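# Load tube rack into fume hood and close sash

## Task

Set the tube rack down on the fume hood's work surface so that the whole rack sits past the orange tape line, standing upright, with each tube seated all the way down in a hole; close the sash completely; neither the rack nor any tube may ever touch the floor, and the robot must not tip over or finish leaning; the result has to hold without the robot supporting anything, so release the rack and back the robot away at the end.

## Robot and tools

Robot: a Hello Robot Stretch 4, a single-arm mobile robot. It has an omni-wheel base, a lift that rides up a mast, one arm that telescopes straight forward, a wrist with yaw, pitch and roll joints, and a two-finger gripper. It stands about 1.6 m tall and its base rim is within 0.23 m of the base origin. Cameras: head_camera, head_left_camera, head_right_camera, wrist_camera. Loose objects may occasionally get nudged by something outside your control.

Frames: the base frame sits on the floor beneath the base centre, x ahead, y to the left, z up. hand_pose is reported in this frame as a point between the open fingertips; with all wrist joints at zero its axes line up with the base frame. The printed hand position may be somewhat off. The odometry frame is the base frame as it was when the scene began; base_odometry comes purely from wheel rotation, so slip shows up as travel, and heading runs -3.142 to 3.142, positive to the left.

execute_actions: argument "actions" is a list holding one action or nothing (empty list = just report state and images). Optional "cameras": list of camera names, ["all"], null or omitted for every camera, [] for none; an unknown name rejects the call. An action holds "base", "joints", or both, plus optional "pace" and "contact_limits"; alternatively it holds only {"end_of_arm": "enable_torque"}, which re-powers any wrist or gripper motor that shut off. Motions in one action begin together and may finish at different moments.
- "base": exactly one relative move from the current base position: {"translate_m": d} straight ahead (+) or back (-), -2 to 2 m; {"strafe_m": d} sideways, left +, -2 to 2 m; {"rotate_rad": d} turn in place, counter-clockwise +, -3.2 to 3.2 rad. These are offsets measured from the base's position in the last reported state.
- "joints": an object keyed by joint name with absolute targets (not offsets): lift_m 0 to 1.2 m; arm_m 0 to 0.55 m extension; wrist_yaw_rad -1.134 to 4.276 (0 points ahead, + to the left, 3.14 folded back, above 3.4 the arm may obstruct); wrist_pitch_rad -1.117 to 4.259 (0 level, 1.57 pointing down); wrist_roll_rad -1.117 to 4.259 (0 keeps fingers level; + turns clockwise viewed from behind); gripper_m -0.038 to 0.141 m fingertip gap (negative means fingers press together). Done tolerances: lift and arm ±0.004, yaw and roll ±0.02, pitch ±0.05, gripper ±0.004. A joint target out of range is clipped and executed with a note; any other bad value or unknown key rejects the whole call.
- "pace": "slow", "default", "fast" or "max"; base speeds 0.1/0.3/0.4/0.6 m/s and 1/2/3/4 rad/s, reduced when the lift is above 0.2 (down to 0.3 m/s and 1 rad/s at lift 1.2).
- "contact_limits": {"arm_m": value} from 0 (gentlest) to 0.75 (firmest), default 0.5; the arm halts when it pushes harder.
A joint or the base omitted from an action may still be driving toward an earlier target.

wait: {"seconds": 0 to 10}; nothing new is commanded; returns state and images.
zoom_image: {"camera": name, "region": [x0, y0, x1, y1]} in pixels of that camera's most recent full image, origin top-left, at most 504 by 504.
finished_scene: {"scene": n} closes the current scene for good once the last command has been held; the goal must already be met and stable. Replying with no tool call ends everything.

Result lines: base_status and joint_status describe how each motion ended: "done" (for the base, wheels turned the commanded amount even if slipping), "off_target" (stopped short, may still push), "contact_stop_at_<key>" (blocked; that part goes slack, a slack lift may sag and slack wheels may roll), "limit_stop_at_<name>" (a built-in limit), "limit_stop_at_own_body" (about to hit itself; moving away is allowed, lift and arm may go slack), "limit_stop_at_tilt" (leaning over 6 degrees; lift, arm and wheels go slack and ignore commands), "torque_fault" (wrist or gripper motor overloaded and went limp; send enable_torque). If any result reports a stop, the rest of that reply's movement calls are skipped. on_its_own lists what moved without being commanded; its "held at" is a held target, not the measured position. lidar_m: 12 distances in metres, 30-degree sectors counter-clockwise starting straight ahead (4th left, 7th behind, 10th right); "-" means nothing seen or closer than 0.25 m; it covers roughly 0.15 m up to robot height and can miss glass, clear plastic and thin legs. wrist_depth_mm: 7×7 grid of median depths, 100 to 2000 mm, clear objects omitted, robot body visible. turned_by_wheels vs turned_by_imu differing by over about 0.1 rad indicates a collision or slip. base_tilt in degrees (forward and right positive) with a fixed bias up to about 1.5. motor_effort in percent, positive toward higher joint values, peak in brackets, each with its own offset and noise; for wheel_0, wheel_1, wheel_2 positive turns the base right.

Gripping: command a gap smaller than the object; smaller squeezes harder and pulls the object toward the wrist. Neither the gap reading nor "done" proves a grasp; a firm squeeze at a command of 0 or more shows in gripper_m effort. Fingertips jammed on a surface below: raise the lift. Tilting the gripper up (pitch below -0.2) while rolled (roll below -0.4 or above 4) risks self-collision stops. To unfold at the start, send lift_m 0.4 with wrist_yaw_rad 0.

Avoid: dropping the rack or tubes, hard shoves, slamming the sash, and tipping. Over 1 kg in the gripper with arm_m above 0.2 while driving or turning can topple the robot, especially at fast paces; steady pushes or pulls with a high gripper or high contact limit also risk it. A level gripper carrying more than about 2 kg can fault the wrist.

Each tool is called by a JSON object that holds its "api" and its "payload".

## Session

{"api": "execute_actions", "payload": {"actions": []}}

Scene clock: 0.00 s.
base_odometry: x=+0.000 y=+0.000 heading=+0.000 (m, m, rad; odometry frame)
turned_by_wheels: +0.000 (rad since the last result)
turned_by_imu: +0.000 (rad since the last result)
base_tilt: forward=+0.2 right=-0.3 (deg)
lidar_m: 1.52 1.49 2.54 1.17 1.17 1.29 1.37 1.33 1.49 2.23 2.29 1.92
base_status: not commanded
joint_positions: lift_m=+0.151 arm_m=+0.000 wrist_yaw_rad=+3.081 wrist_pitch_rad=+0.005 wrist_roll_rad=+0.018 gripper_m=+0.057
joint_status: not commanded
motor_effort: lift_m=+18 arm_m=+0 wrist_yaw_rad=+0 wrist_pitch_rad=-8 wrist_roll_rad=-1 gripper_m=-2 wheel_0=-1 wheel_1=-1 wheel_2=+0 (%)
hand_pose: x=-0.1118 y=+0.1047 z=+0.3275 quat_wxyz=(+0.030, -0.002, +0.009, +0.999) (m; base frame)
wrist_depth_mm: 140 143 1618 1756 - - 1708 / - 142 1618 1756 - 1537 1336 / 111 141 1618 1808 1983 - 1863 / 128 147 1618 1756 - - 1921 / 1255 1366 1576 1708 - - 1863 / 1281 1366 210 1576 1281 1661 1661 / 931 842 917 917 931 1060 1042
pictures: head_camera, head_left_camera, head_right_camera, wrist_camera
Images, in order (width x height): head_camera 420x560, head_left_camera 420x672, head_right_camera 420x672, wrist_camera 616x392.

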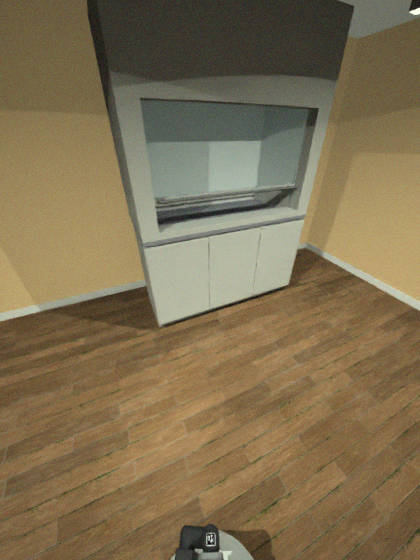

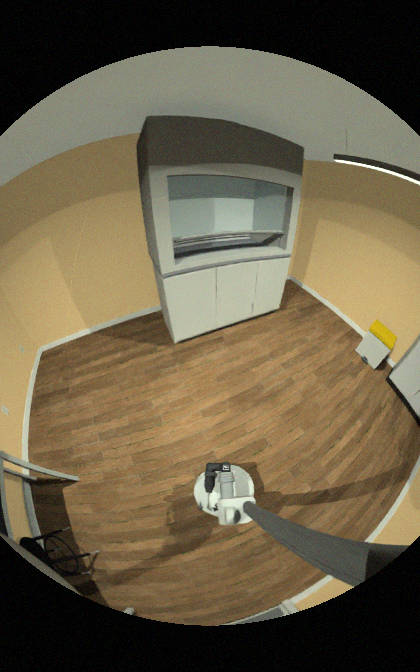

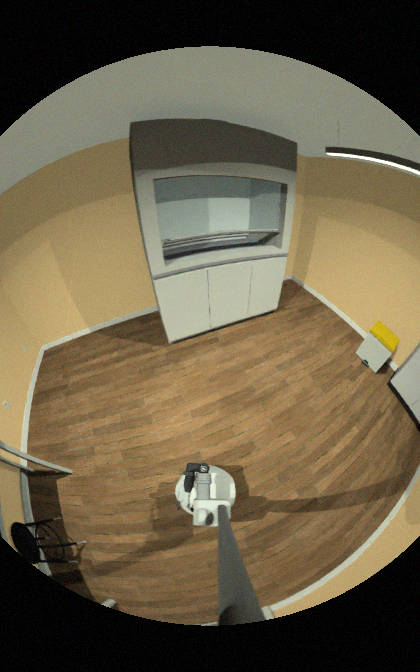

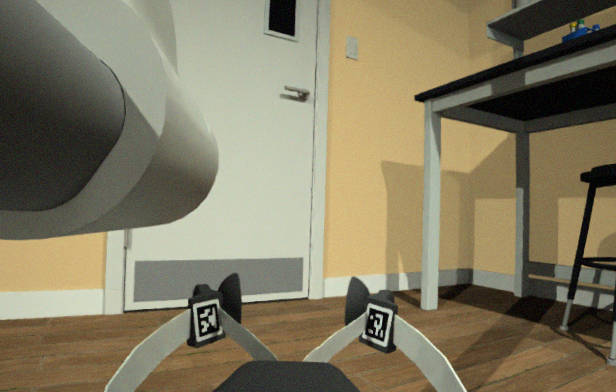

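{"api": "execute_actions", "payload": {"actions": [{"base":{"rotate_rad":2.3},"joints":{"lift_m":0.9,"wrist_yaw_rad":0,"gripper_m":0.12}}]}}

Scene clock: 3.97 s.
base_odometry: x=+0.000 y=+0.000 heading=+2.299 (m, m, rad; odometry frame)
turned_by_wheels: +2.299 (rad since the last result)
turned_by_imu: +2.319 (rad since the last result)
base_tilt: forward=+0.3 right=-0.3 (deg)
lidar_m: 1.16 1.45 1.34 1.36 1.69 2.30 2.30 1.68 1.50 2.35 2.19 1.16
base_status: done
joint_positions: lift_m=+0.900 arm_m=+0.000 wrist_yaw_rad=+0.000 wrist_pitch_rad=+0.005 wrist_roll_rad=+0.018 gripper_m=+0.120
joint_status: all done
motor_effort: lift_m=+22(26) arm_m=+0(0) wrist_yaw_rad=+0(5) wrist_pitch_rad=-8(8) wrist_roll_rad=+0(0) gripper_m=+0(1) wheel_0=-2(10) wheel_1=-3(7) wheel_2=-2(10) (%)
hand_pose: x=+0.4595 y=-0.0873 z=+1.0763 quat_wxyz=(+1.000, +0.009, +0.003, +0.000) (m; base frame)
wrist_depth_mm: 1499 1921 - 1808 1618 1499 1537 / 1537 1808 - 1863 1756 1661 1537 / 1464 1983 1983 1863 1661 1618 1537 / 1499 1983 - 1863 1756 1618 1537 / 1464 1708 1983 1921 1756 1618 1537 / 1499 214 1118 1060 221 891 891 / 1499 1281 1863 162 1756 1537 1499
pictures: head_camera, head_left_camera, head_right_camera, wrist_camera
Images, in order (width x height): head_camera 420x560, head_left_camera 420x672, head_right_camera 420x672, wrist_camera 616x392.

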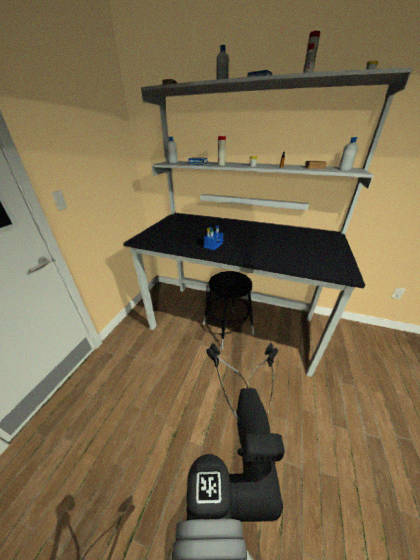

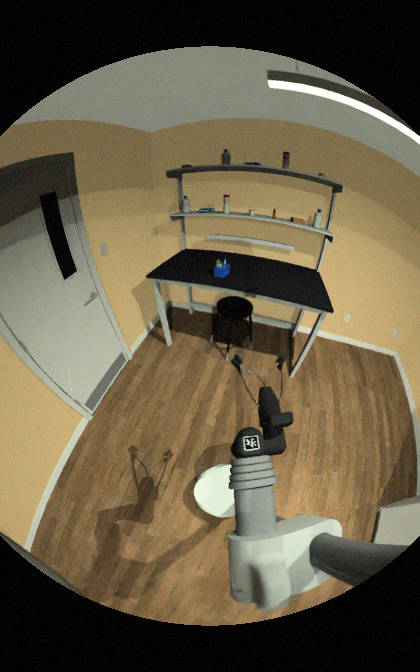

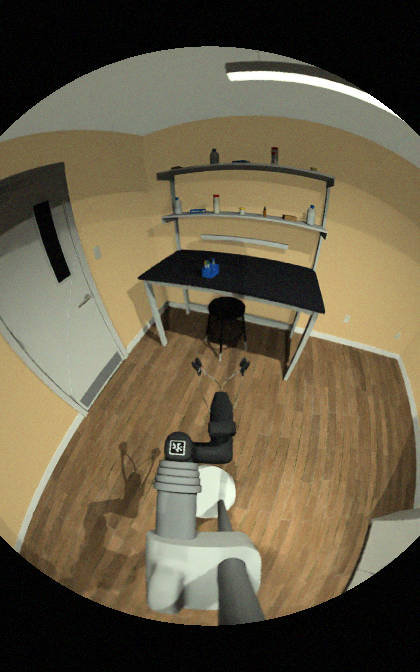

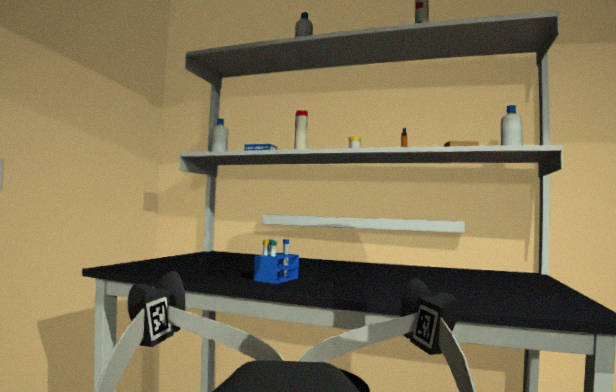

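{"api": "execute_actions", "payload": {"actions": [{"base":{"rotate_rad":-0.47},"joints":{"lift_m":1.0}}], "cameras": []}}

{"api": "execute_actions", "payload": {"actions": [{"base":{"strafe_m":0.8}}], "cameras": []}}

{"api": "execute_actions", "payload": {"actions": [{"base":{"translate_m":0.45},"joints":{"wrist_pitch_rad":0.3}}], "cameras": ["head_camera","wrist_camera"]}}

Scene clock: 6.00 s.
base_odometry: x=+0.000 y=+0.000 heading=+1.830 (m, m, rad; odometry frame)
turned_by_wheels: -0.469 (rad since the last result)
turned_by_imu: -0.474 (rad since the last result)
base_tilt: forward=+0.1 right=-0.3 (deg)
lidar_m: 1.14 1.20 1.46 1.35 1.38 1.73 2.29 2.28 1.63 1.50 2.38 2.15
base_status: done
joint_positions: lift_m=+1.000 arm_m=+0.000 wrist_yaw_rad=+0.000 wrist_pitch_rad=+0.005 wrist_roll_rad=+0.018 gripper_m=+0.120
joint_status: all done
motor_effort: lift_m=+23(24) arm_m=+0(0) wrist_yaw_rad=+2(0) wrist_pitch_rad=-8(8) wrist_roll_rad=+0(0) gripper_m=+0(1) wheel_0=+3(9) wheel_1=+3(9) wheel_2=+3(9) (%)
hand_pose: x=+0.4594 y=-0.0874 z=+1.1763 quat_wxyz=(+1.000, +0.009, +0.003, +0.000) (m; base frame)
wrist_depth_mm: 1499 1708 1808 1863 1921 - - / 1618 1661 1708 1808 1921 - - / 1618 1708 1756 1808 1921 - - / 1576 1708 1708 1756 1921 1983 - / 1618 1661 1808 1808 1921 1983 - / 1060 215 1255 1281 221 - - / 1281 931 991 161 1921 1983 -
pictures: none
No camera images: the call's "cameras" was empty. Leave "cameras" out to get every camera's image.

Scene clock: 10.00 s.
base_odometry: x=-0.773 y=-0.205 heading=+1.830 (m, m, rad; odometry frame)
turned_by_wheels: +0.000 (rad since the last result)
turned_by_imu: -0.003 (rad since the last result)
base_tilt: forward=+0.2 right=-0.3 (deg)
lidar_m: 1.06 0.91 0.58 0.55 0.56 0.77 1.52 2.43 2.52 2.29 3.05 1.15
base_status: done
joint_positions: lift_m=+1.000 arm_m=+0.000 wrist_yaw_rad=+0.000 wrist_pitch_rad=+0.005 wrist_roll_rad=+0.018 gripper_m=+0.120
joint_status: not commanded
motor_effort: lift_m=+22(22) arm_m=+0(0) wrist_yaw_rad=+0(0) wrist_pitch_rad=-9(8) wrist_roll_rad=+0(0) gripper_m=+0(0) wheel_0=-1(9) wheel_1=+1(12) wheel_2=+0(4) (%)
hand_pose: x=+0.4594 y=-0.0874 z=+1.1764 quat_wxyz=(+1.000, +0.009, +0.003, +0.000) (m; base frame)
wrist_depth_mm: 1366 1618 1661 1808 1808 1863 - / 1397 1618 1618 1708 1708 1808 - / 1397 1618 1661 1756 1808 1863 - / 1430 1618 1708 1708 1808 1808 1921 / 1430 1618 1661 1708 1808 1983 1983 / 1430 214 1205 1160 221 1308 1336 / 1281 842 866 162 976 991 1464
pictures: none
No camera images: the call's "cameras" was empty. Leave "cameras" out to get every camera's image.

Scene clock: 12.97 s.
base_odometry: x=-0.889 y=+0.230 heading=+1.830 (m, m, rad; odometry frame)
turned_by_wheels: +0.000 (rad since the last result)
turned_by_imu: -0.002 (rad since the last result)
base_tilt: forward=+0.2 right=-0.3 (deg)
lidar_m: 0.60 0.62 0.64 0.59 0.62 0.82 1.68 2.89 2.46 2.37 1.02 0.67
base_status: done
joint_positions: lift_m=+1.000 arm_m=+0.000 wrist_yaw_rad=+0.000 wrist_pitch_rad=+0.302 wrist_roll_rad=+0.018 gripper_m=+0.120
joint_status: all done
motor_effort: lift_m=+22(22) arm_m=+0(0) wrist_yaw_rad=+1(0) wrist_pitch_rad=-7(6) wrist_roll_rad=+0(0) gripper_m=+0(0) wheel_0=+2(9) wheel_1=+4(7) wheel_2=-1(11) (%)
hand_pose: x=+0.4464 y=-0.0874 z=+1.0922 quat_wxyz=(+0.989, +0.009, +0.150, -0.001) (m; base frame)
wrist_depth_mm: 866 946 1025 1025 1098 1138 1078 / 1060 1078 1160 1182 1255 1281 1281 / 1118 1138 1182 1229 1281 1366 1397 / 1182 1118 1160 1182 1255 1281 1336 / 699 723 741 707 715 798 798 / 517 213 544 559 221 564 569 / 473 462 473 162 904 1025 1708
pictures: head_camera, wrist_camera
Images, in order (width x height): head_camera 420x560, wrist_camera 616x392.

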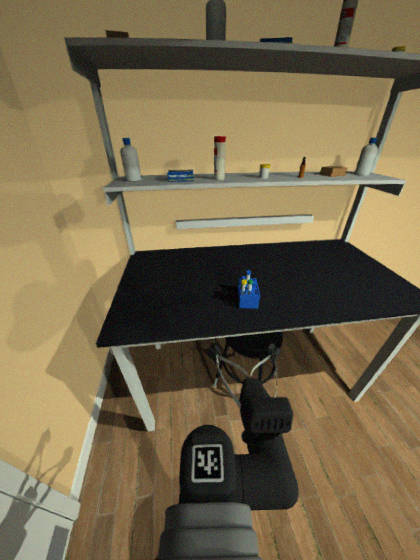

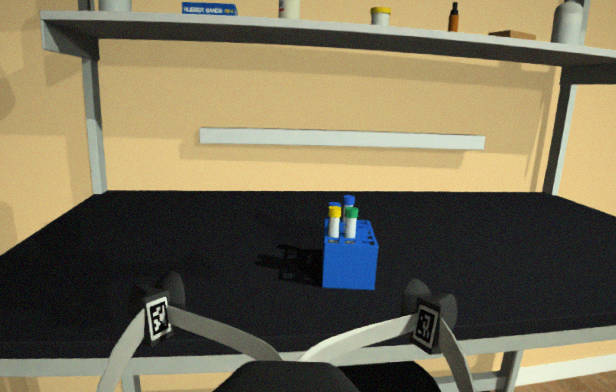

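{"api": "execute_actions", "payload": {"actions": [{"base":{"strafe_m":-0.085},"joints":{"arm_m":0.15,"wrist_pitch_rad":0.6,"lift_m":1.1}}], "cameras": ["head_camera","wrist_camera"]}}

{"api": "zoom_image", "payload": {"camera": "wrist_camera", "region": [200,60,420,260]}}

{"api": "zoom_image", "payload": {"camera": "head_camera", "region": [190,240,310,340]}}

Scene clock: 14.70 s.
base_odometry: x=-0.807 y=+0.252 heading=+1.830 (m, m, rad; odometry frame)
turned_by_wheels: +0.000 (rad since the last result)
turned_by_imu: +0.000 (rad since the last result)
base_tilt: forward=+0.2 right=-0.3 (deg)
lidar_m: 0.64 0.63 0.73 0.68 0.70 0.93 1.88 2.86 2.37 2.26 1.04 0.70
base_status: done
joint_positions: lift_m=+1.100 arm_m=+0.149 wrist_yaw_rad=+0.000 wrist_pitch_rad=+0.602 wrist_roll_rad=+0.018 gripper_m=+0.120
joint_status: all done
motor_effort: lift_m=+22(24) arm_m=+7(7) wrist_yaw_rad=+1(1) wrist_pitch_rad=-7(7) wrist_roll_rad=+0(0) gripper_m=+0(1) wheel_0=+3(8) wheel_1=-2(11) wheel_2=+0(1) (%)
hand_pose: x=+0.5575 y=-0.0874 z=+1.1146 quat_wxyz=(+0.955, +0.008, +0.296, -0.003) (m; base frame)
wrist_depth_mm: 917 946 976 1008 1042 1078 1098 / 976 1025 1042 1098 1160 1205 1182 / 891 891 891 931 960 960 1025 / 676 683 707 603 723 732 741 / 544 554 564 521 585 591 591 / 462 213 473 484 221 492 512 / 410 413 427 162 820 1464 1537
pictures: head_camera, wrist_camera
Images, in order (width x height): head_camera 420x560, wrist_camera 616x392.

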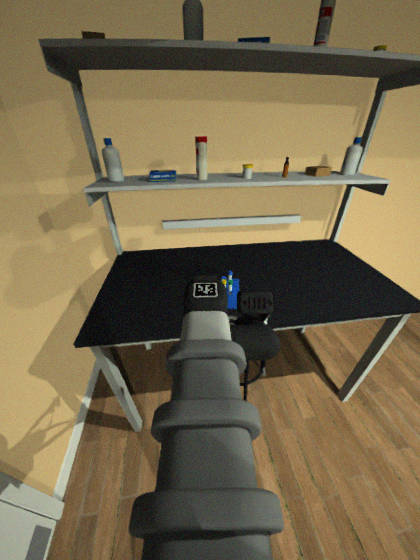

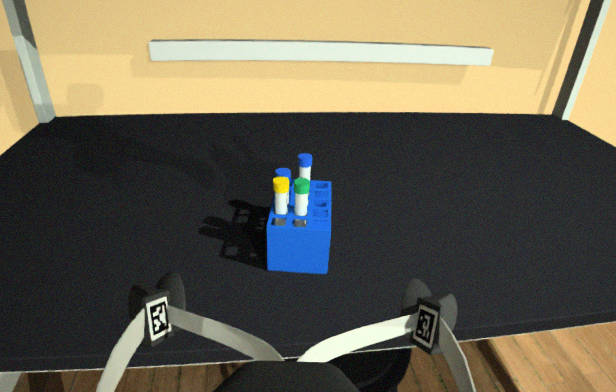

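Region (200, 60, 420, 260) of wrist_camera's 616x392 image, scaled by 2.291; it fills the top 458 rows of this view, and the rest is white.

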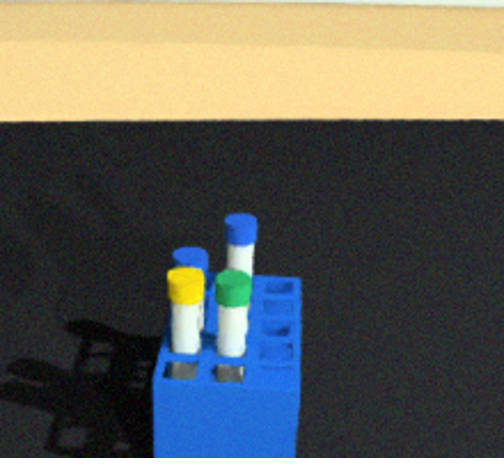

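Region (190, 240, 310, 340) of head_camera's 420x560 image, scaled by 4.200, with more detail than that image has.

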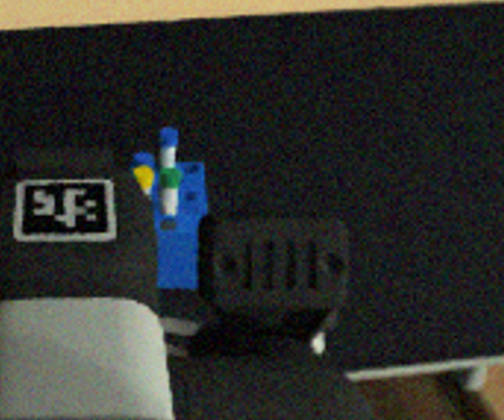

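{"api": "execute_actions", "payload": {"actions": [{"joints":{"arm_m":0.2,"wrist_pitch_rad":0.0,"lift_m":0.83}}], "cameras": ["wrist_camera"]}}

{"api": "zoom_image", "payload": {"camera": "wrist_camera", "region": [200,120,420,340]}}

Scene clock: 17.23 s.
base_odometry: x=-0.807 y=+0.252 heading=+1.830 (m, m, rad; odometry frame)
turned_by_wheels: +0.000 (rad since the last result)
turned_by_imu: -0.001 (rad since the last result)
base_tilt: forward=+0.1 right=-0.1 (deg)
lidar_m: 0.62 0.64 0.72 0.67 0.71 0.92 1.88 2.91 2.34 2.27 1.05 0.66
base_status: not commanded
joint_positions: lift_m=+0.830 arm_m=+0.199 wrist_yaw_rad=+0.000 wrist_pitch_rad=+0.003 wrist_roll_rad=+0.018 gripper_m=+0.120
joint_status: all done
motor_effort: lift_m=+14(19) arm_m=+7(9) wrist_yaw_rad=+1(2) wrist_pitch_rad=-9(13) wrist_roll_rad=+0(0) gripper_m=+1(0) wheel_0=+3(3) wheel_1=-2(2) wheel_2=+0(0) (%)
hand_pose: x=+0.6581 y=-0.0874 z=+1.0078 quat_wxyz=(+1.000, +0.009, +0.001, +0.000) (m; base frame)
wrist_depth_mm: 732 842 809 1098 1118 1229 1205 / 891 904 904 878 854 917 976 / 960 991 1025 1078 1118 1160 1205 / 946 991 1025 1042 1098 1182 1205 / 931 976 1025 439 1098 1160 1205 / 517 214 508 364 220 609 615 / 343 324 342 162 368 370 384
pictures: wrist_camera
Images, in order (width x height): wrist_camera 616x392.

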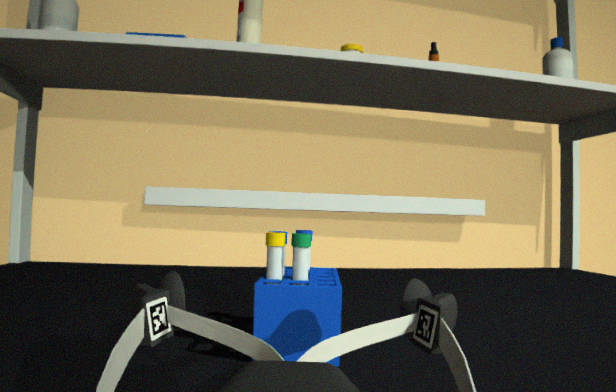

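Region (200, 120, 420, 340) of wrist_camera's 616x392 image, scaled by 2.291.

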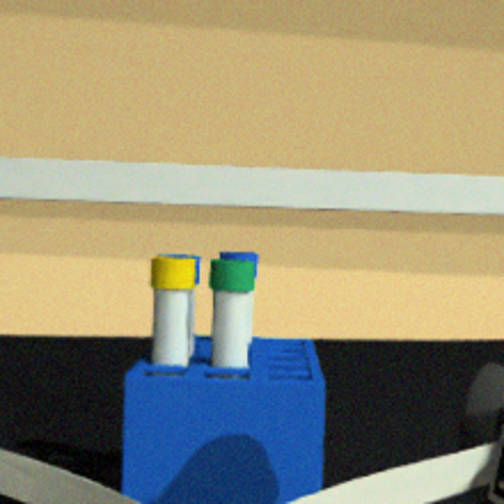

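{"api": "execute_actions", "payload": {"actions": [{"joints":{"lift_m":0.775,"gripper_m":0.14}}], "cameras": []}}

{"api": "execute_actions", "payload": {"actions": [{"joints":{"arm_m":0.39},"contact_limits":{"arm_m":0.2},"pace":"slow"}]}}

Scene clock: 19.13 s.
base_odometry: x=-0.807 y=+0.252 heading=+1.830 (m, m, rad; odometry frame)
turned_by_wheels: +0.000 (rad since the last result)
turned_by_imu: +0.000 (rad since the last result)
base_tilt: forward=+0.2 right=-0.3 (deg)
lidar_m: 0.63 0.64 0.72 0.68 0.71 0.92 1.88 2.87 2.35 2.28 1.03 0.72
base_status: not commanded
joint_positions: lift_m=+0.775 arm_m=+0.199 wrist_yaw_rad=+0.000 wrist_pitch_rad=+0.003 wrist_roll_rad=+0.018 gripper_m=+0.140
joint_status: all done
motor_effort: lift_m=+14(14) arm_m=+8(7) wrist_yaw_rad=+0(1) wrist_pitch_rad=-9(9) wrist_roll_rad=+0(0) gripper_m=+0(1) wheel_0=+3(3) wheel_1=-2(2) wheel_2=+0(0) (%)
hand_pose: x=+0.6581 y=-0.0874 z=+0.9528 quat_wxyz=(+1.000, +0.009, +0.001, +0.000) (m; base frame)
wrist_depth_mm: 750 759 768 820 809 1182 1138 / 960 1008 1025 1060 1042 991 946 / 960 976 1042 1078 1118 1205 1229 / 946 991 1008 976 1098 1160 1182 / 691 750 798 366 946 991 1042 / 322 210 351 362 329 336 377 / 224 229 236 153 252 263 272
pictures: none
No camera images: the call's "cameras" was empty. Leave "cameras" out to get every camera's image.

Scene clock: 22.07 s.
base_odometry: x=-0.806 y=+0.251 heading=+1.830 (m, m, rad; odometry frame)
turned_by_wheels: -0.001 (rad since the last result)
turned_by_imu: +0.000 (rad since the last result)
base_tilt: forward=+0.2 right=-0.3 (deg)
lidar_m: 0.63 0.63 0.70 0.68 0.70 0.93 1.90 2.90 2.35 2.27 1.03 0.70
base_status: not commanded
joint_positions: lift_m=+0.775 arm_m=+0.379 wrist_yaw_rad=-0.007 wrist_pitch_rad=+0.005 wrist_roll_rad=+0.018 gripper_m=+0.140
joint_status: arm_m contact_stop (moved +0.180 of +0.191)
on_its_own: arm_m is slack since a contact_stop (your +0.390 is given up); wrist_yaw_rad is at rest, and its effort (+20) is outside its rest range (-13 to +13)
motor_effort: lift_m=+14(14) arm_m=+0(18) wrist_yaw_rad=+20(28) wrist_pitch_rad=-16(20) wrist_roll_rad=+0(1) gripper_m=+0(1) wheel_0=+2(3) wheel_1=+2(2) wheel_2=-10(10) (%)
contact_limits: arm_m 0.2
hand_pose: x=+0.8377 y=-0.0894 z=+0.9521 quat_wxyz=(+1.000, +0.009, +0.002, -0.003) (m; base frame)
wrist_depth_mm: 768 768 741 723 715 715 715 / 778 820 866 891 931 991 1025 / 788 809 842 878 917 960 1025 / 778 809 842 224 904 960 1025 / 654 723 222 186 699 960 991 / 312 211 186 185 187 325 368 / 209 206 185 153 209 225 233
pictures: head_camera, head_left_camera, head_right_camera, wrist_camera
Images, in order (width x height): head_camera 420x560, head_left_camera 420x672, head_right_camera 420x672, wrist_camera 616x392.

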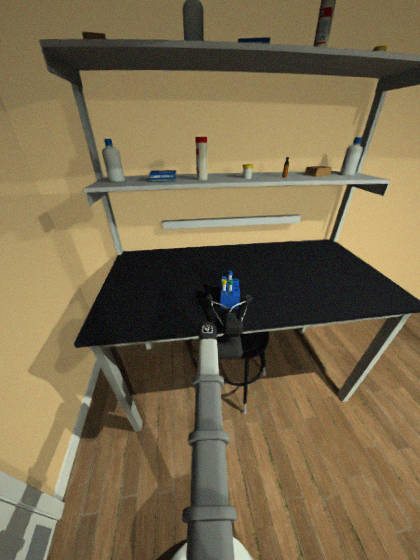

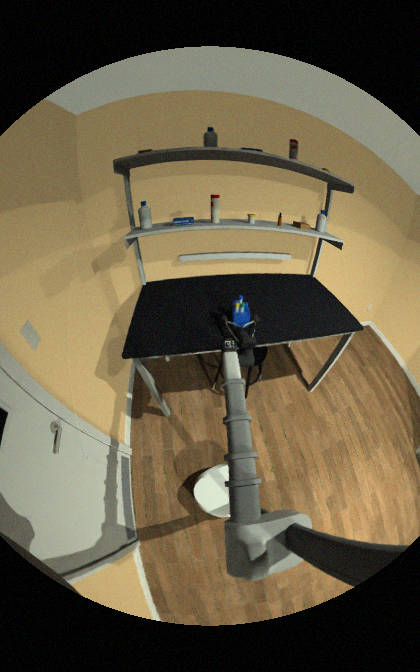

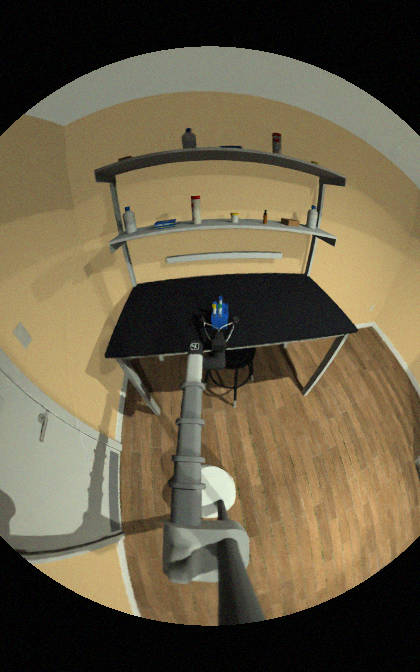

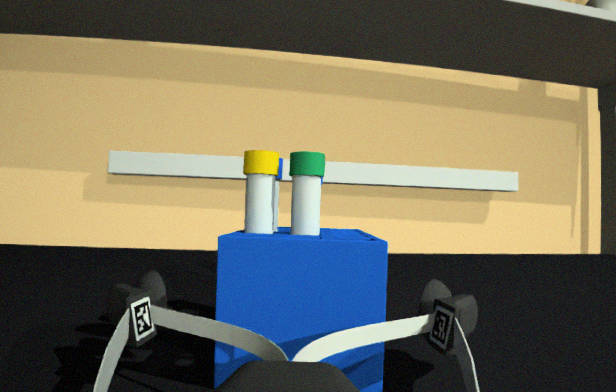

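{"api": "execute_actions", "payload": {"actions": [{"joints":{"arm_m":0.33}}], "cameras": []}}

{"api": "execute_actions", "payload": {"actions": [{"joints":{"lift_m":0.86,"wrist_pitch_rad":0.3}}], "cameras": []}}

{"api": "execute_actions", "payload": {"actions": [{"joints":{"arm_m":0.43},"contact_limits":{"arm_m":0.2},"pace":"slow"}], "cameras": ["head_camera","wrist_camera"]}}

Scene clock: 23.50 s.
base_odometry: x=-0.807 y=+0.251 heading=+1.831 (m, m, rad; odometry frame)
turned_by_wheels: +0.001 (rad since the last result)
turned_by_imu: +0.000 (rad since the last result)
base_tilt: forward=+0.1 right=-0.2 (deg)
lidar_m: 0.64 0.66 0.70 0.67 0.69 0.92 1.90 2.90 2.35 2.28 1.04 0.70
base_status: not commanded
joint_positions: lift_m=+0.775 arm_m=+0.331 wrist_yaw_rad=+0.000 wrist_pitch_rad=+0.003 wrist_roll_rad=+0.018 gripper_m=+0.140
joint_status: all done
motor_effort: lift_m=+14(14) arm_m=-7(7) wrist_yaw_rad=+1(20) wrist_pitch_rad=-9(15) wrist_roll_rad=+1(0) gripper_m=+2(1) wheel_0=+2(3) wheel_1=+2(2) wheel_2=-2(10) (%)
hand_pose: x=+0.7906 y=-0.0875 z=+0.9528 quat_wxyz=(+1.000, +0.009, +0.001, +0.000) (m; base frame)
wrist_depth_mm: 759 750 732 723 715 707 707 / 842 891 891 931 991 1008 960 / 831 878 891 931 976 1025 1078 / 831 854 878 271 960 1008 1078 / 683 741 640 232 741 1008 1060 / 317 210 232 231 231 334 377 / 211 209 217 153 228 228 246
pictures: none
No camera images: the call's "cameras" was empty. Leave "cameras" out to get every camera's image.

Scene clock: 24.83 s.
base_odometry: x=-0.807 y=+0.252 heading=+1.831 (m, m, rad; odometry frame)
turned_by_wheels: +0.001 (rad since the last result)
turned_by_imu: +0.000 (rad since the last result)
base_tilt: forward=+0.0 right=-0.3 (deg)
lidar_m: 0.64 0.65 0.73 0.68 0.70 0.94 1.90 2.93 2.34 2.26 1.03 0.69
base_status: not commanded
joint_positions: lift_m=+0.860 arm_m=+0.331 wrist_yaw_rad=+0.000 wrist_pitch_rad=+0.302 wrist_roll_rad=+0.018 gripper_m=+0.140
joint_status: all done
motor_effort: lift_m=+22(25) arm_m=-7(7) wrist_yaw_rad=+0(19) wrist_pitch_rad=-6(92) wrist_roll_rad=+1(0) gripper_m=+1(1) wheel_0=+3(3) wheel_1=+2(2) wheel_2=+5(5) (%)
hand_pose: x=+0.7776 y=-0.0873 z=+0.9522 quat_wxyz=(+0.989, +0.009, +0.150, -0.001) (m; base frame)
wrist_depth_mm: 759 798 820 854 891 931 946 / 798 809 842 854 891 931 976 / 809 842 866 891 946 991 1025 / 554 569 591 262 627 654 683 / 362 373 355 236 373 404 410 / 270 210 253 246 246 278 294 / 217 216 221 153 229 229 236
pictures: none
No camera images: the call's "cameras" was empty. Leave "cameras" out to get every camera's image.

Scene clock: 27.10 s.
base_odometry: x=-0.807 y=+0.252 heading=+1.831 (m, m, rad; odometry frame)
turned_by_wheels: +0.000 (rad since the last result)
turned_by_imu: -0.001 (rad since the last result)
base_tilt: forward=+0.1 right=-0.1 (deg)
lidar_m: 0.63 0.66 0.71 0.66 0.70 0.93 1.91 2.87 2.34 2.24 1.02 0.69
base_status: not commanded
joint_positions: lift_m=+0.860 arm_m=+0.429 wrist_yaw_rad=+0.000 wrist_pitch_rad=+0.302 wrist_roll_rad=+0.018 gripper_m=+0.140
joint_status: all done
motor_effort: lift_m=+22(22) arm_m=+7(8) wrist_yaw_rad=+1(1) wrist_pitch_rad=-6(7) wrist_roll_rad=+0(1) gripper_m=+0(0) wheel_0=+2(3) wheel_1=+2(2) wheel_2=+5(5) (%)
contact_limits: arm_m 0.2
hand_pose: x=+0.8751 y=-0.0874 z=+0.9521 quat_wxyz=(+0.989, +0.009, +0.150, -0.001) (m; base frame)
wrist_depth_mm: 683 699 723 750 768 809 842 / 699 707 741 723 788 809 878 / 732 759 768 788 831 891 917 / 554 569 525 272 634 654 676 / 364 370 332 199 375 407 413 / 270 209 173 175 181 278 296 / 216 214 211 153 193 229 235
pictures: head_camera, wrist_camera
Images, in order (width x height): head_camera 420x560, wrist_camera 616x392.

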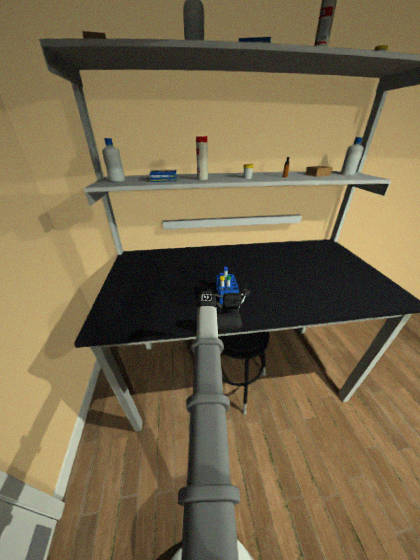

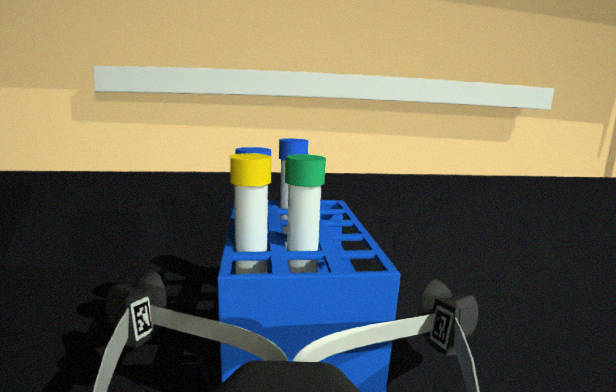

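{"api": "execute_actions", "payload": {"actions": [{"joints":{"gripper_m":0.03}}], "cameras": []}}

{"api": "execute_actions", "payload": {"actions": [{"joints":{"lift_m":0.91},"pace":"slow"}], "cameras": ["head_camera","wrist_camera"]}}

Scene clock: 29.63 s.
base_odometry: x=-0.807 y=+0.252 heading=+1.831 (m, m, rad; odometry frame)
turned_by_wheels: +0.000 (rad since the last result)
turned_by_imu: -0.001 (rad since the last result)
base_tilt: forward=+0.1 right=-0.2 (deg)
lidar_m: 0.63 0.65 0.73 0.68 0.70 0.92 1.88 2.89 2.32 2.27 1.04 0.68
base_status: not commanded
joint_positions: lift_m=+0.860 arm_m=+0.429 wrist_yaw_rad=+0.000 wrist_pitch_rad=+0.303 wrist_roll_rad=+0.018 gripper_m=+0.031
joint_status: all done
motor_effort: lift_m=+22(22) arm_m=+7(7) wrist_yaw_rad=+1(1) wrist_pitch_rad=-10(10) wrist_roll_rad=+0(0) gripper_m=-27(29) wheel_0=+2(3) wheel_1=+2(2) wheel_2=+5(5) (%)
hand_pose: x=+0.8750 y=-0.0874 z=+0.9518 quat_wxyz=(+0.989, +0.009, +0.151, -0.001) (m; base frame)
wrist_depth_mm: 683 707 741 750 788 809 854 / 707 723 741 715 798 820 866 / 741 759 778 809 842 878 931 / 544 564 477 236 621 640 668 / 357 373 195 191 368 402 407 / 268 271 167 168 179 293 293 / 211 206 172 173 180 217 232
pictures: none
No camera images: the call's "cameras" was empty. Leave "cameras" out to get every camera's image.

Scene clock: 30.93 s.
base_odometry: x=-0.807 y=+0.252 heading=+1.831 (m, m, rad; odometry frame)
turned_by_wheels: +0.000 (rad since the last result)
turned_by_imu: +0.000 (rad since the last result)
base_tilt: forward=+0.2 right=-0.2 (deg)
lidar_m: 0.64 0.64 0.71 0.66 0.69 0.92 1.88 2.88 2.35 2.28 1.00 0.69
base_status: not commanded
joint_positions: lift_m=+0.910 arm_m=+0.429 wrist_yaw_rad=+0.000 wrist_pitch_rad=+0.303 wrist_roll_rad=+0.018 gripper_m=+0.031
joint_status: all done
motor_effort: lift_m=+23(24) arm_m=+7(7) wrist_yaw_rad=+1(2) wrist_pitch_rad=-11(10) wrist_roll_rad=+0(0) gripper_m=-27(28) wheel_0=+2(3) wheel_1=+2(2) wheel_2=+5(5) (%)
hand_pose: x=+0.8750 y=-0.0874 z=+1.0017 quat_wxyz=(+0.989, +0.009, +0.151, -0.001) (m; base frame)
wrist_depth_mm: 683 699 732 759 788 809 842 / 707 723 759 778 809 854 866 / 723 750 778 741 842 866 917 / 723 750 640 236 820 866 878 / 477 496 193 190 492 530 544 / 353 357 167 168 180 387 387 / 281 272 172 172 180 291 315
pictures: head_camera, wrist_camera
Images, in order (width x height): head_camera 420x560, wrist_camera 616x392.

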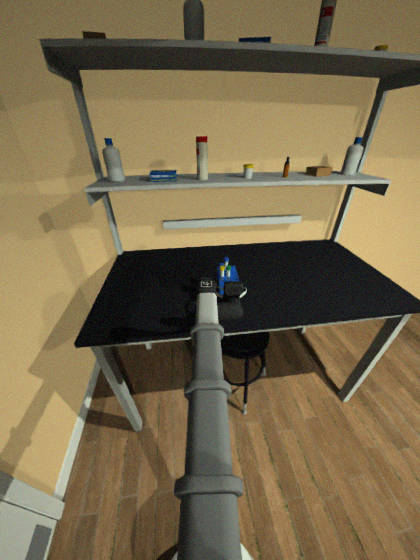

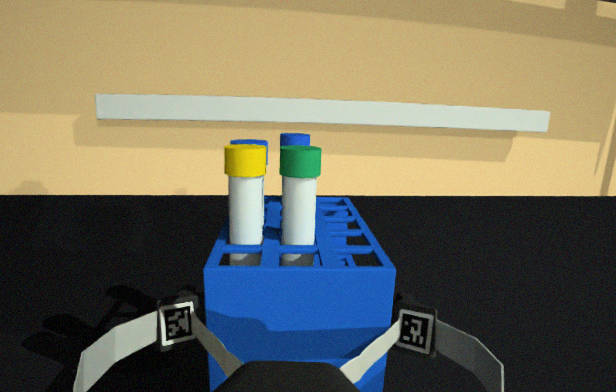

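{"api": "execute_actions", "payload": {"actions": [{"joints":{"lift_m":0.95,"arm_m":0.05},"pace":"slow"}], "cameras": []}}

{"api": "execute_actions", "payload": {"actions": [{"base":{"translate_m":-0.3},"pace":"slow"}], "cameras": []}}

{"api": "execute_actions", "payload": {"actions": [{"base":{"rotate_rad":-1.57},"pace":"slow"}], "cameras": []}}

{"api": "execute_actions", "payload": {"actions": [{"base":{"translate_m":1.3}}]}}

Scene clock: 36.37 s.
base_odometry: x=-0.807 y=+0.252 heading=+1.831 (m, m, rad; odometry frame)
turned_by_wheels: +0.000 (rad since the last result)
turned_by_imu: -0.001 (rad since the last result)
base_tilt: forward=+0.2 right=-0.3 (deg)
lidar_m: 0.45 0.64 0.71 0.68 0.69 0.91 1.89 2.89 2.38 2.27 1.03 0.70
base_status: not commanded
joint_positions: lift_m=+0.950 arm_m=+0.051 wrist_yaw_rad=+0.000 wrist_pitch_rad=+0.303 wrist_roll_rad=+0.018 gripper_m=+0.031
joint_status: all done
motor_effort: lift_m=+23(28) arm_m=-7(8) wrist_yaw_rad=+1(2) wrist_pitch_rad=-11(11) wrist_roll_rad=+0(0) gripper_m=-26(28) wheel_0=+3(2) wheel_1=+2(2) wheel_2=+5(5) (%)
hand_pose: x=+0.4975 y=-0.0874 z=+1.0417 quat_wxyz=(+0.988, +0.009, +0.151, -0.001) (m; base frame)
wrist_depth_mm: 991 1042 1078 1118 1098 1042 1042 / 1025 1078 1138 1160 1229 1229 1255 / 1078 1118 1138 1118 1229 1308 1336 / 891 917 768 236 976 1042 1060 / 574 597 194 191 597 647 654 / 430 433 167 168 179 496 535 / 445 436 172 173 179 535 1618
pictures: none
No camera images: the call's "cameras" was empty. Leave "cameras" out to get every camera's image.

Scene clock: 40.63 s.
base_odometry: x=-0.730 y=-0.038 heading=+1.831 (m, m, rad; odometry frame)
turned_by_wheels: -0.001 (rad since the last result)
turned_by_imu: +0.000 (rad since the last result)
base_tilt: forward=+0.2 right=-0.3 (deg)
lidar_m: 0.45 0.94 0.73 0.65 0.66 0.87 1.81 2.56 2.37 2.23 2.86 1.02
base_status: done
joint_positions: lift_m=+0.950 arm_m=+0.051 wrist_yaw_rad=+0.000 wrist_pitch_rad=+0.303 wrist_roll_rad=+0.018 gripper_m=+0.031
joint_status: not commanded
motor_effort: lift_m=+22(23) arm_m=-7(7) wrist_yaw_rad=+0(0) wrist_pitch_rad=-11(10) wrist_roll_rad=+0(0) gripper_m=-29(27) wheel_0=-5(7) wheel_1=-6(8) wheel_2=+4(10) (%)
hand_pose: x=+0.4975 y=-0.0874 z=+1.0417 quat_wxyz=(+0.988, +0.009, +0.151, -0.001) (m; base frame)
wrist_depth_mm: 1255 1182 1366 1397 1397 1308 1576 / 1336 1366 1397 1464 1499 1576 1661 / 1366 1397 1366 1430 1576 1618 1708 / 878 891 768 256 1008 1025 1060 / 715 732 193 191 809 854 878 / 1537 1537 167 167 179 1921 1983 / 798 1499 172 172 179 1661 1808
pictures: none
No camera images: the call's "cameras" was empty. Leave "cameras" out to get every camera's image.

Scene clock: 43.50 s.
base_odometry: x=-0.730 y=-0.038 heading=+0.261 (m, m, rad; odometry frame)
turned_by_wheels: -1.569 (rad since the last result)
turned_by_imu: -1.584 (rad since the last result)
base_tilt: forward=+0.2 right=-0.3 (deg)
lidar_m: 0.47 2.89 1.03 0.94 0.97 0.70 0.64 0.65 0.87 1.78 2.57 2.40
base_status: done
joint_positions: lift_m=+0.950 arm_m=+0.051 wrist_yaw_rad=+0.000 wrist_pitch_rad=+0.303 wrist_roll_rad=+0.018 gripper_m=+0.031
joint_status: not commanded
motor_effort: lift_m=+23(23) arm_m=-7(7) wrist_yaw_rad=+1(1) wrist_pitch_rad=-11(10) wrist_roll_rad=+0(0) gripper_m=-27(27) wheel_0=+3(11) wheel_1=+3(7) wheel_2=+4(8) (%)
hand_pose: x=+0.4975 y=-0.0874 z=+1.0417 quat_wxyz=(+0.988, +0.009, +0.151, -0.001) (m; base frame)
wrist_depth_mm: - - - - - - - / - - - - - - - / - - - - - - - / - - - 256 - - - / - - 194 191 - - - / - - 167 168 179 - - / 1618 1576 172 172 180 1661 1863
pictures: none
No camera images: the call's "cameras" was empty. Leave "cameras" out to get every camera's image.

Scene clock: 49.33 s.
base_odometry: x=+0.526 y=+0.298 heading=+0.262 (m, m, rad; odometry frame)
turned_by_wheels: +0.000 (rad since the last result)
turned_by_imu: -0.006 (rad since the last result)
base_tilt: forward=+0.1 right=-0.2 (deg)
lidar_m: 0.45 1.74 2.06 1.31 1.11 1.47 1.93 1.97 2.47 2.35 1.52 0.97
base_status: done
joint_positions: lift_m=+0.950 arm_m=+0.051 wrist_yaw_rad=+0.000 wrist_pitch_rad=+0.303 wrist_roll_rad=+0.018 gripper_m=+0.031
joint_status: not commanded
motor_effort: lift_m=+22(23) arm_m=-7(7) wrist_yaw_rad=+0(1) wrist_pitch_rad=-11(11) wrist_roll_rad=+0(0) gripper_m=-28(27) wheel_0=+2(7) wheel_1=+2(11) wheel_2=-1(11) (%)
hand_pose: x=+0.4975 y=-0.0874 z=+1.0418 quat_wxyz=(+0.988, +0.009, +0.151, -0.001) (m; base frame)
wrist_depth_mm: 1255 1336 1397 627 1281 1336 1397 / 1336 1366 1464 654 1308 1397 1430 / 1366 1430 1464 668 1397 1464 1537 / 1430 1464 1499 236 741 788 809 / 1464 1499 194 190 750 798 842 / 1537 1618 167 168 179 831 891 / 1576 1576 172 172 180 854 946
pictures: head_camera, head_left_camera, head_right_camera, wrist_camera
Images, in order (width x height): head_camera 420x560, head_left_camera 420x672, head_right_camera 420x672, wrist_camera 616x392.

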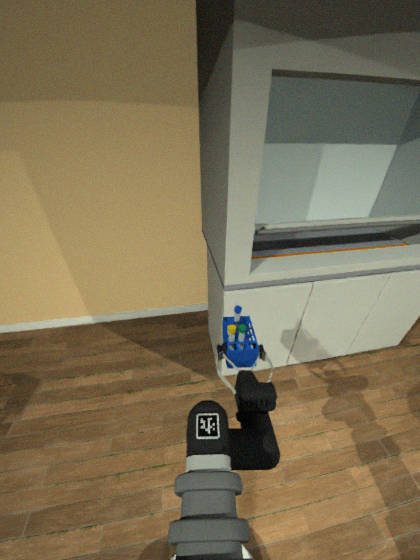

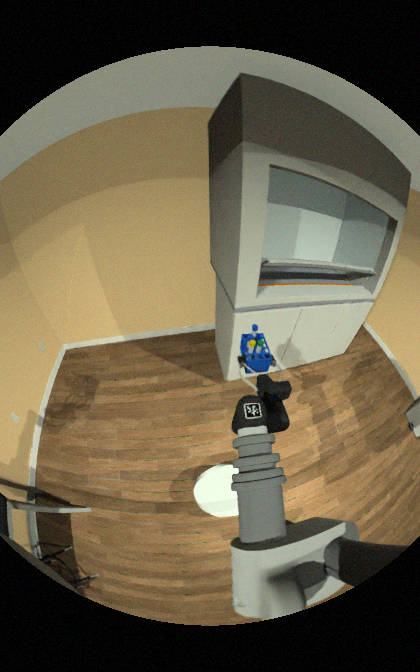

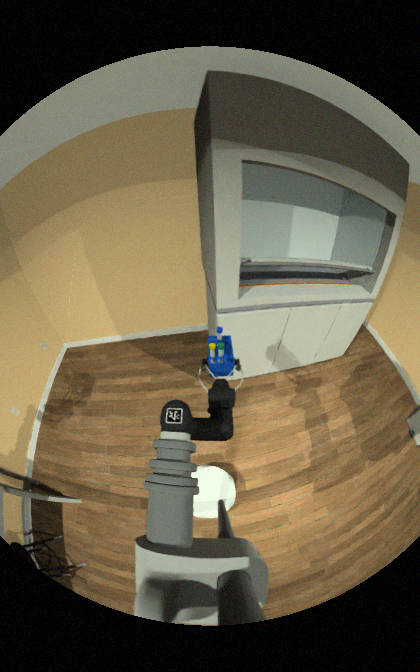

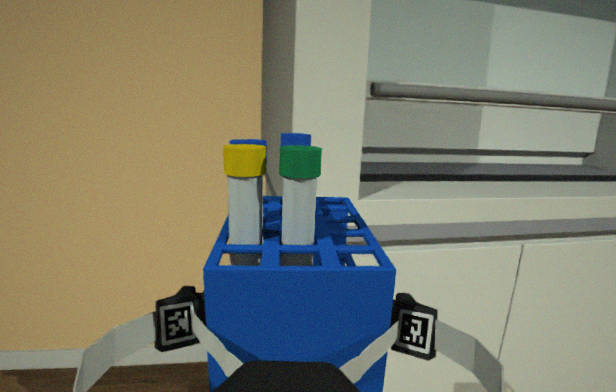

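{"api": "execute_actions", "payload": {"actions": [{"base":{"strafe_m":-0.55}}]}}

Scene clock: 52.70 s.
base_odometry: x=+0.668 y=-0.233 heading=+0.262 (m, m, rad; odometry frame)
turned_by_wheels: +0.000 (rad since the last result)
turned_by_imu: +0.001 (rad since the last result)
base_tilt: forward=+0.1 right=-0.3 (deg)
lidar_m: 0.45 1.00 2.33 1.67 1.67 2.07 1.88 1.91 1.98 1.80 2.30 1.07
base_status: done
joint_positions: lift_m=+0.950 arm_m=+0.051 wrist_yaw_rad=+0.000 wrist_pitch_rad=+0.303 wrist_roll_rad=+0.018 gripper_m=+0.031
joint_status: not commanded
motor_effort: lift_m=+22(22) arm_m=-7(7) wrist_yaw_rad=+0(1) wrist_pitch_rad=-11(11) wrist_roll_rad=+0(0) gripper_m=-27(27) wheel_0=+3(7) wheel_1=-3(11) wheel_2=+0(0) (%)
hand_pose: x=+0.4975 y=-0.0874 z=+1.0418 quat_wxyz=(+0.988, +0.009, +0.151, -0.001) (m; base frame)
wrist_depth_mm: 661 1182 1281 1281 1430 1430 1118 / 676 1042 1336 1366 1397 1397 1060 / 668 1205 1336 1366 1464 1464 1118 / 683 732 732 257 842 866 917 / 723 750 195 192 842 904 931 / 741 768 166 168 179 946 976 / 759 798 172 172 180 991 1060
pictures: head_camera, head_left_camera, head_right_camera, wrist_camera
Images, in order (width x height): head_camera 420x560, head_left_camera 420x672, head_right_camera 420x672, wrist_camera 616x392.

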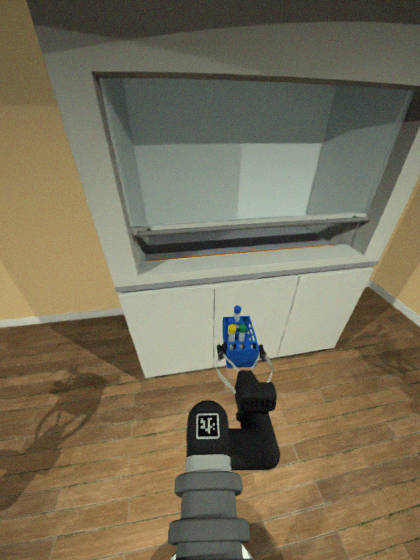

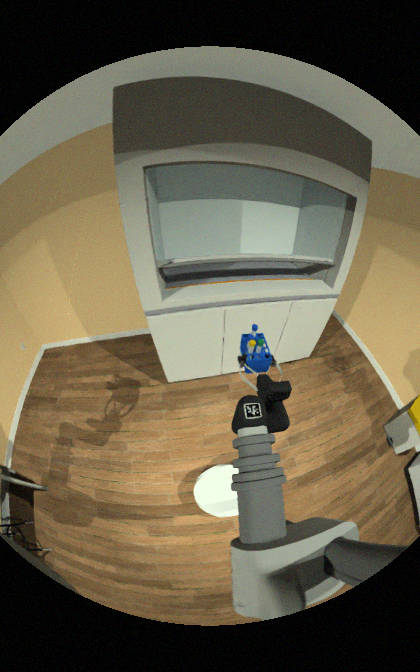

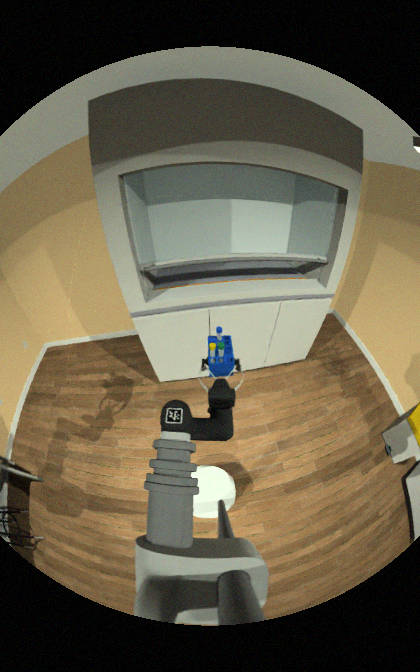

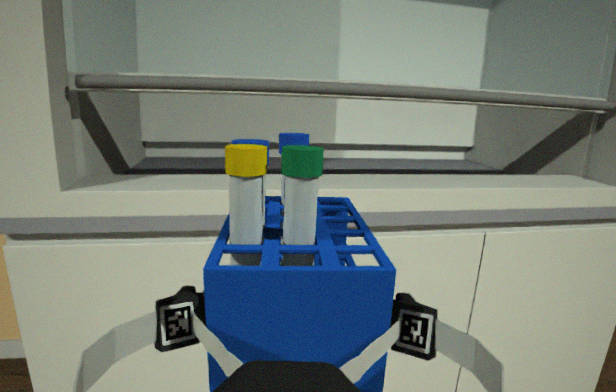

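{"api": "execute_actions", "payload": {"actions": [{"base":{"rotate_rad":0.13},"pace":"slow"}], "cameras": []}}

{"api": "execute_actions", "payload": {"actions": [{"base":{"translate_m":0.25},"pace":"slow"}], "cameras": ["head_camera","wrist_camera"]}}

Scene clock: 54.33 s.
base_odometry: x=+0.668 y=-0.233 heading=+0.391 (m, m, rad; odometry frame)
turned_by_wheels: +0.129 (rad since the last result)
turned_by_imu: +0.130 (rad since the last result)
base_tilt: forward=+0.2 right=-0.2 (deg)
lidar_m: 0.49 1.01 2.53 1.67 1.74 1.96 1.87 1.94 1.96 1.77 1.45 1.03
base_status: done
joint_positions: lift_m=+0.950 arm_m=+0.051 wrist_yaw_rad=+0.000 wrist_pitch_rad=+0.303 wrist_roll_rad=+0.018 gripper_m=+0.031
joint_status: not commanded
motor_effort: lift_m=+22(21) arm_m=-7(6) wrist_yaw_rad=+0(1) wrist_pitch_rad=-11(12) wrist_roll_rad=+0(0) gripper_m=-29(26) wheel_0=-4(7) wheel_1=-4(9) wheel_2=-4(5) (%)
hand_pose: x=+0.4975 y=-0.0874 z=+1.0418 quat_wxyz=(+0.988, +0.009, +0.151, -0.001) (m; base frame)
wrist_depth_mm: 1430 676 1308 1281 1336 1336 1308 / 1499 691 1281 1308 1308 1336 1229 / 1499 715 1229 1366 1397 1397 1366 / 1576 732 741 237 768 778 809 / 1661 768 195 191 798 809 809 / 1756 778 167 168 179 854 854 / 1576 831 171 173 179 866 878
pictures: none
No camera images: the call's "cameras" was empty. Leave "cameras" out to get every camera's image.

Scene clock: 58.13 s.
base_odometry: x=+0.899 y=-0.138 heading=+0.391 (m, m, rad; odometry frame)
turned_by_wheels: +0.001 (rad since the last result)
turned_by_imu: -0.001 (rad since the last result)
base_tilt: forward=+0.2 right=-0.2 (deg)
lidar_m: 0.47 0.71 2.24 1.71 1.73 2.23 2.13 2.19 1.88 1.81 1.09 0.77
base_status: done
joint_positions: lift_m=+0.950 arm_m=+0.051 wrist_yaw_rad=+0.000 wrist_pitch_rad=+0.303 wrist_roll_rad=+0.018 gripper_m=+0.031
joint_status: not commanded
motor_effort: lift_m=+22(22) arm_m=-7(7) wrist_yaw_rad=+1(1) wrist_pitch_rad=-11(11) wrist_roll_rad=+0(0) gripper_m=-27(27) wheel_0=+4(6) wheel_1=+5(7) wheel_2=-3(8) (%)
hand_pose: x=+0.4975 y=-0.0874 z=+1.0418 quat_wxyz=(+0.988, +0.009, +0.151, -0.001) (m; base frame)
wrist_depth_mm: 459 691 1042 1042 1078 1078 1098 / 462 591 539 544 1078 564 1118 / 459 707 1098 1118 1160 1182 1182 / 477 615 580 237 960 976 1042 / 492 500 195 191 517 530 539 / 521 517 167 167 179 559 559 / 530 530 172 172 180 559 580
pictures: head_camera, wrist_camera
Images, in order (width x height): head_camera 420x560, wrist_camera 616x392.

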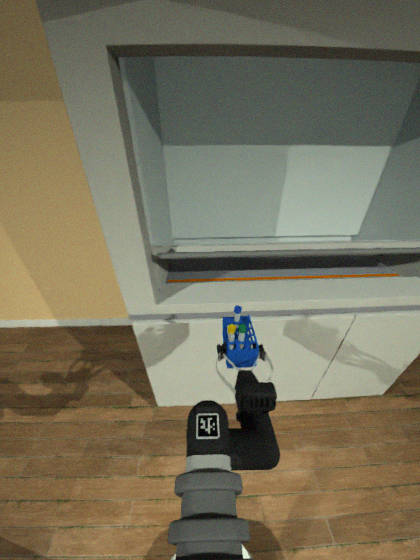

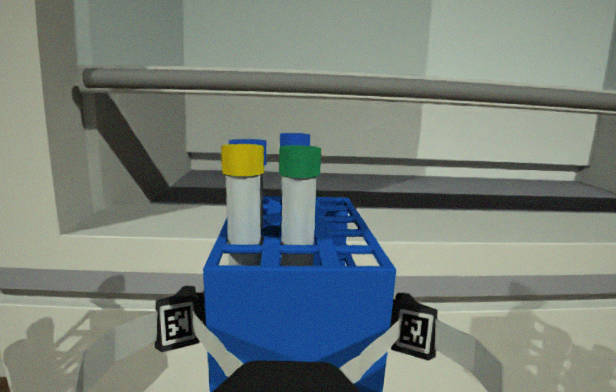

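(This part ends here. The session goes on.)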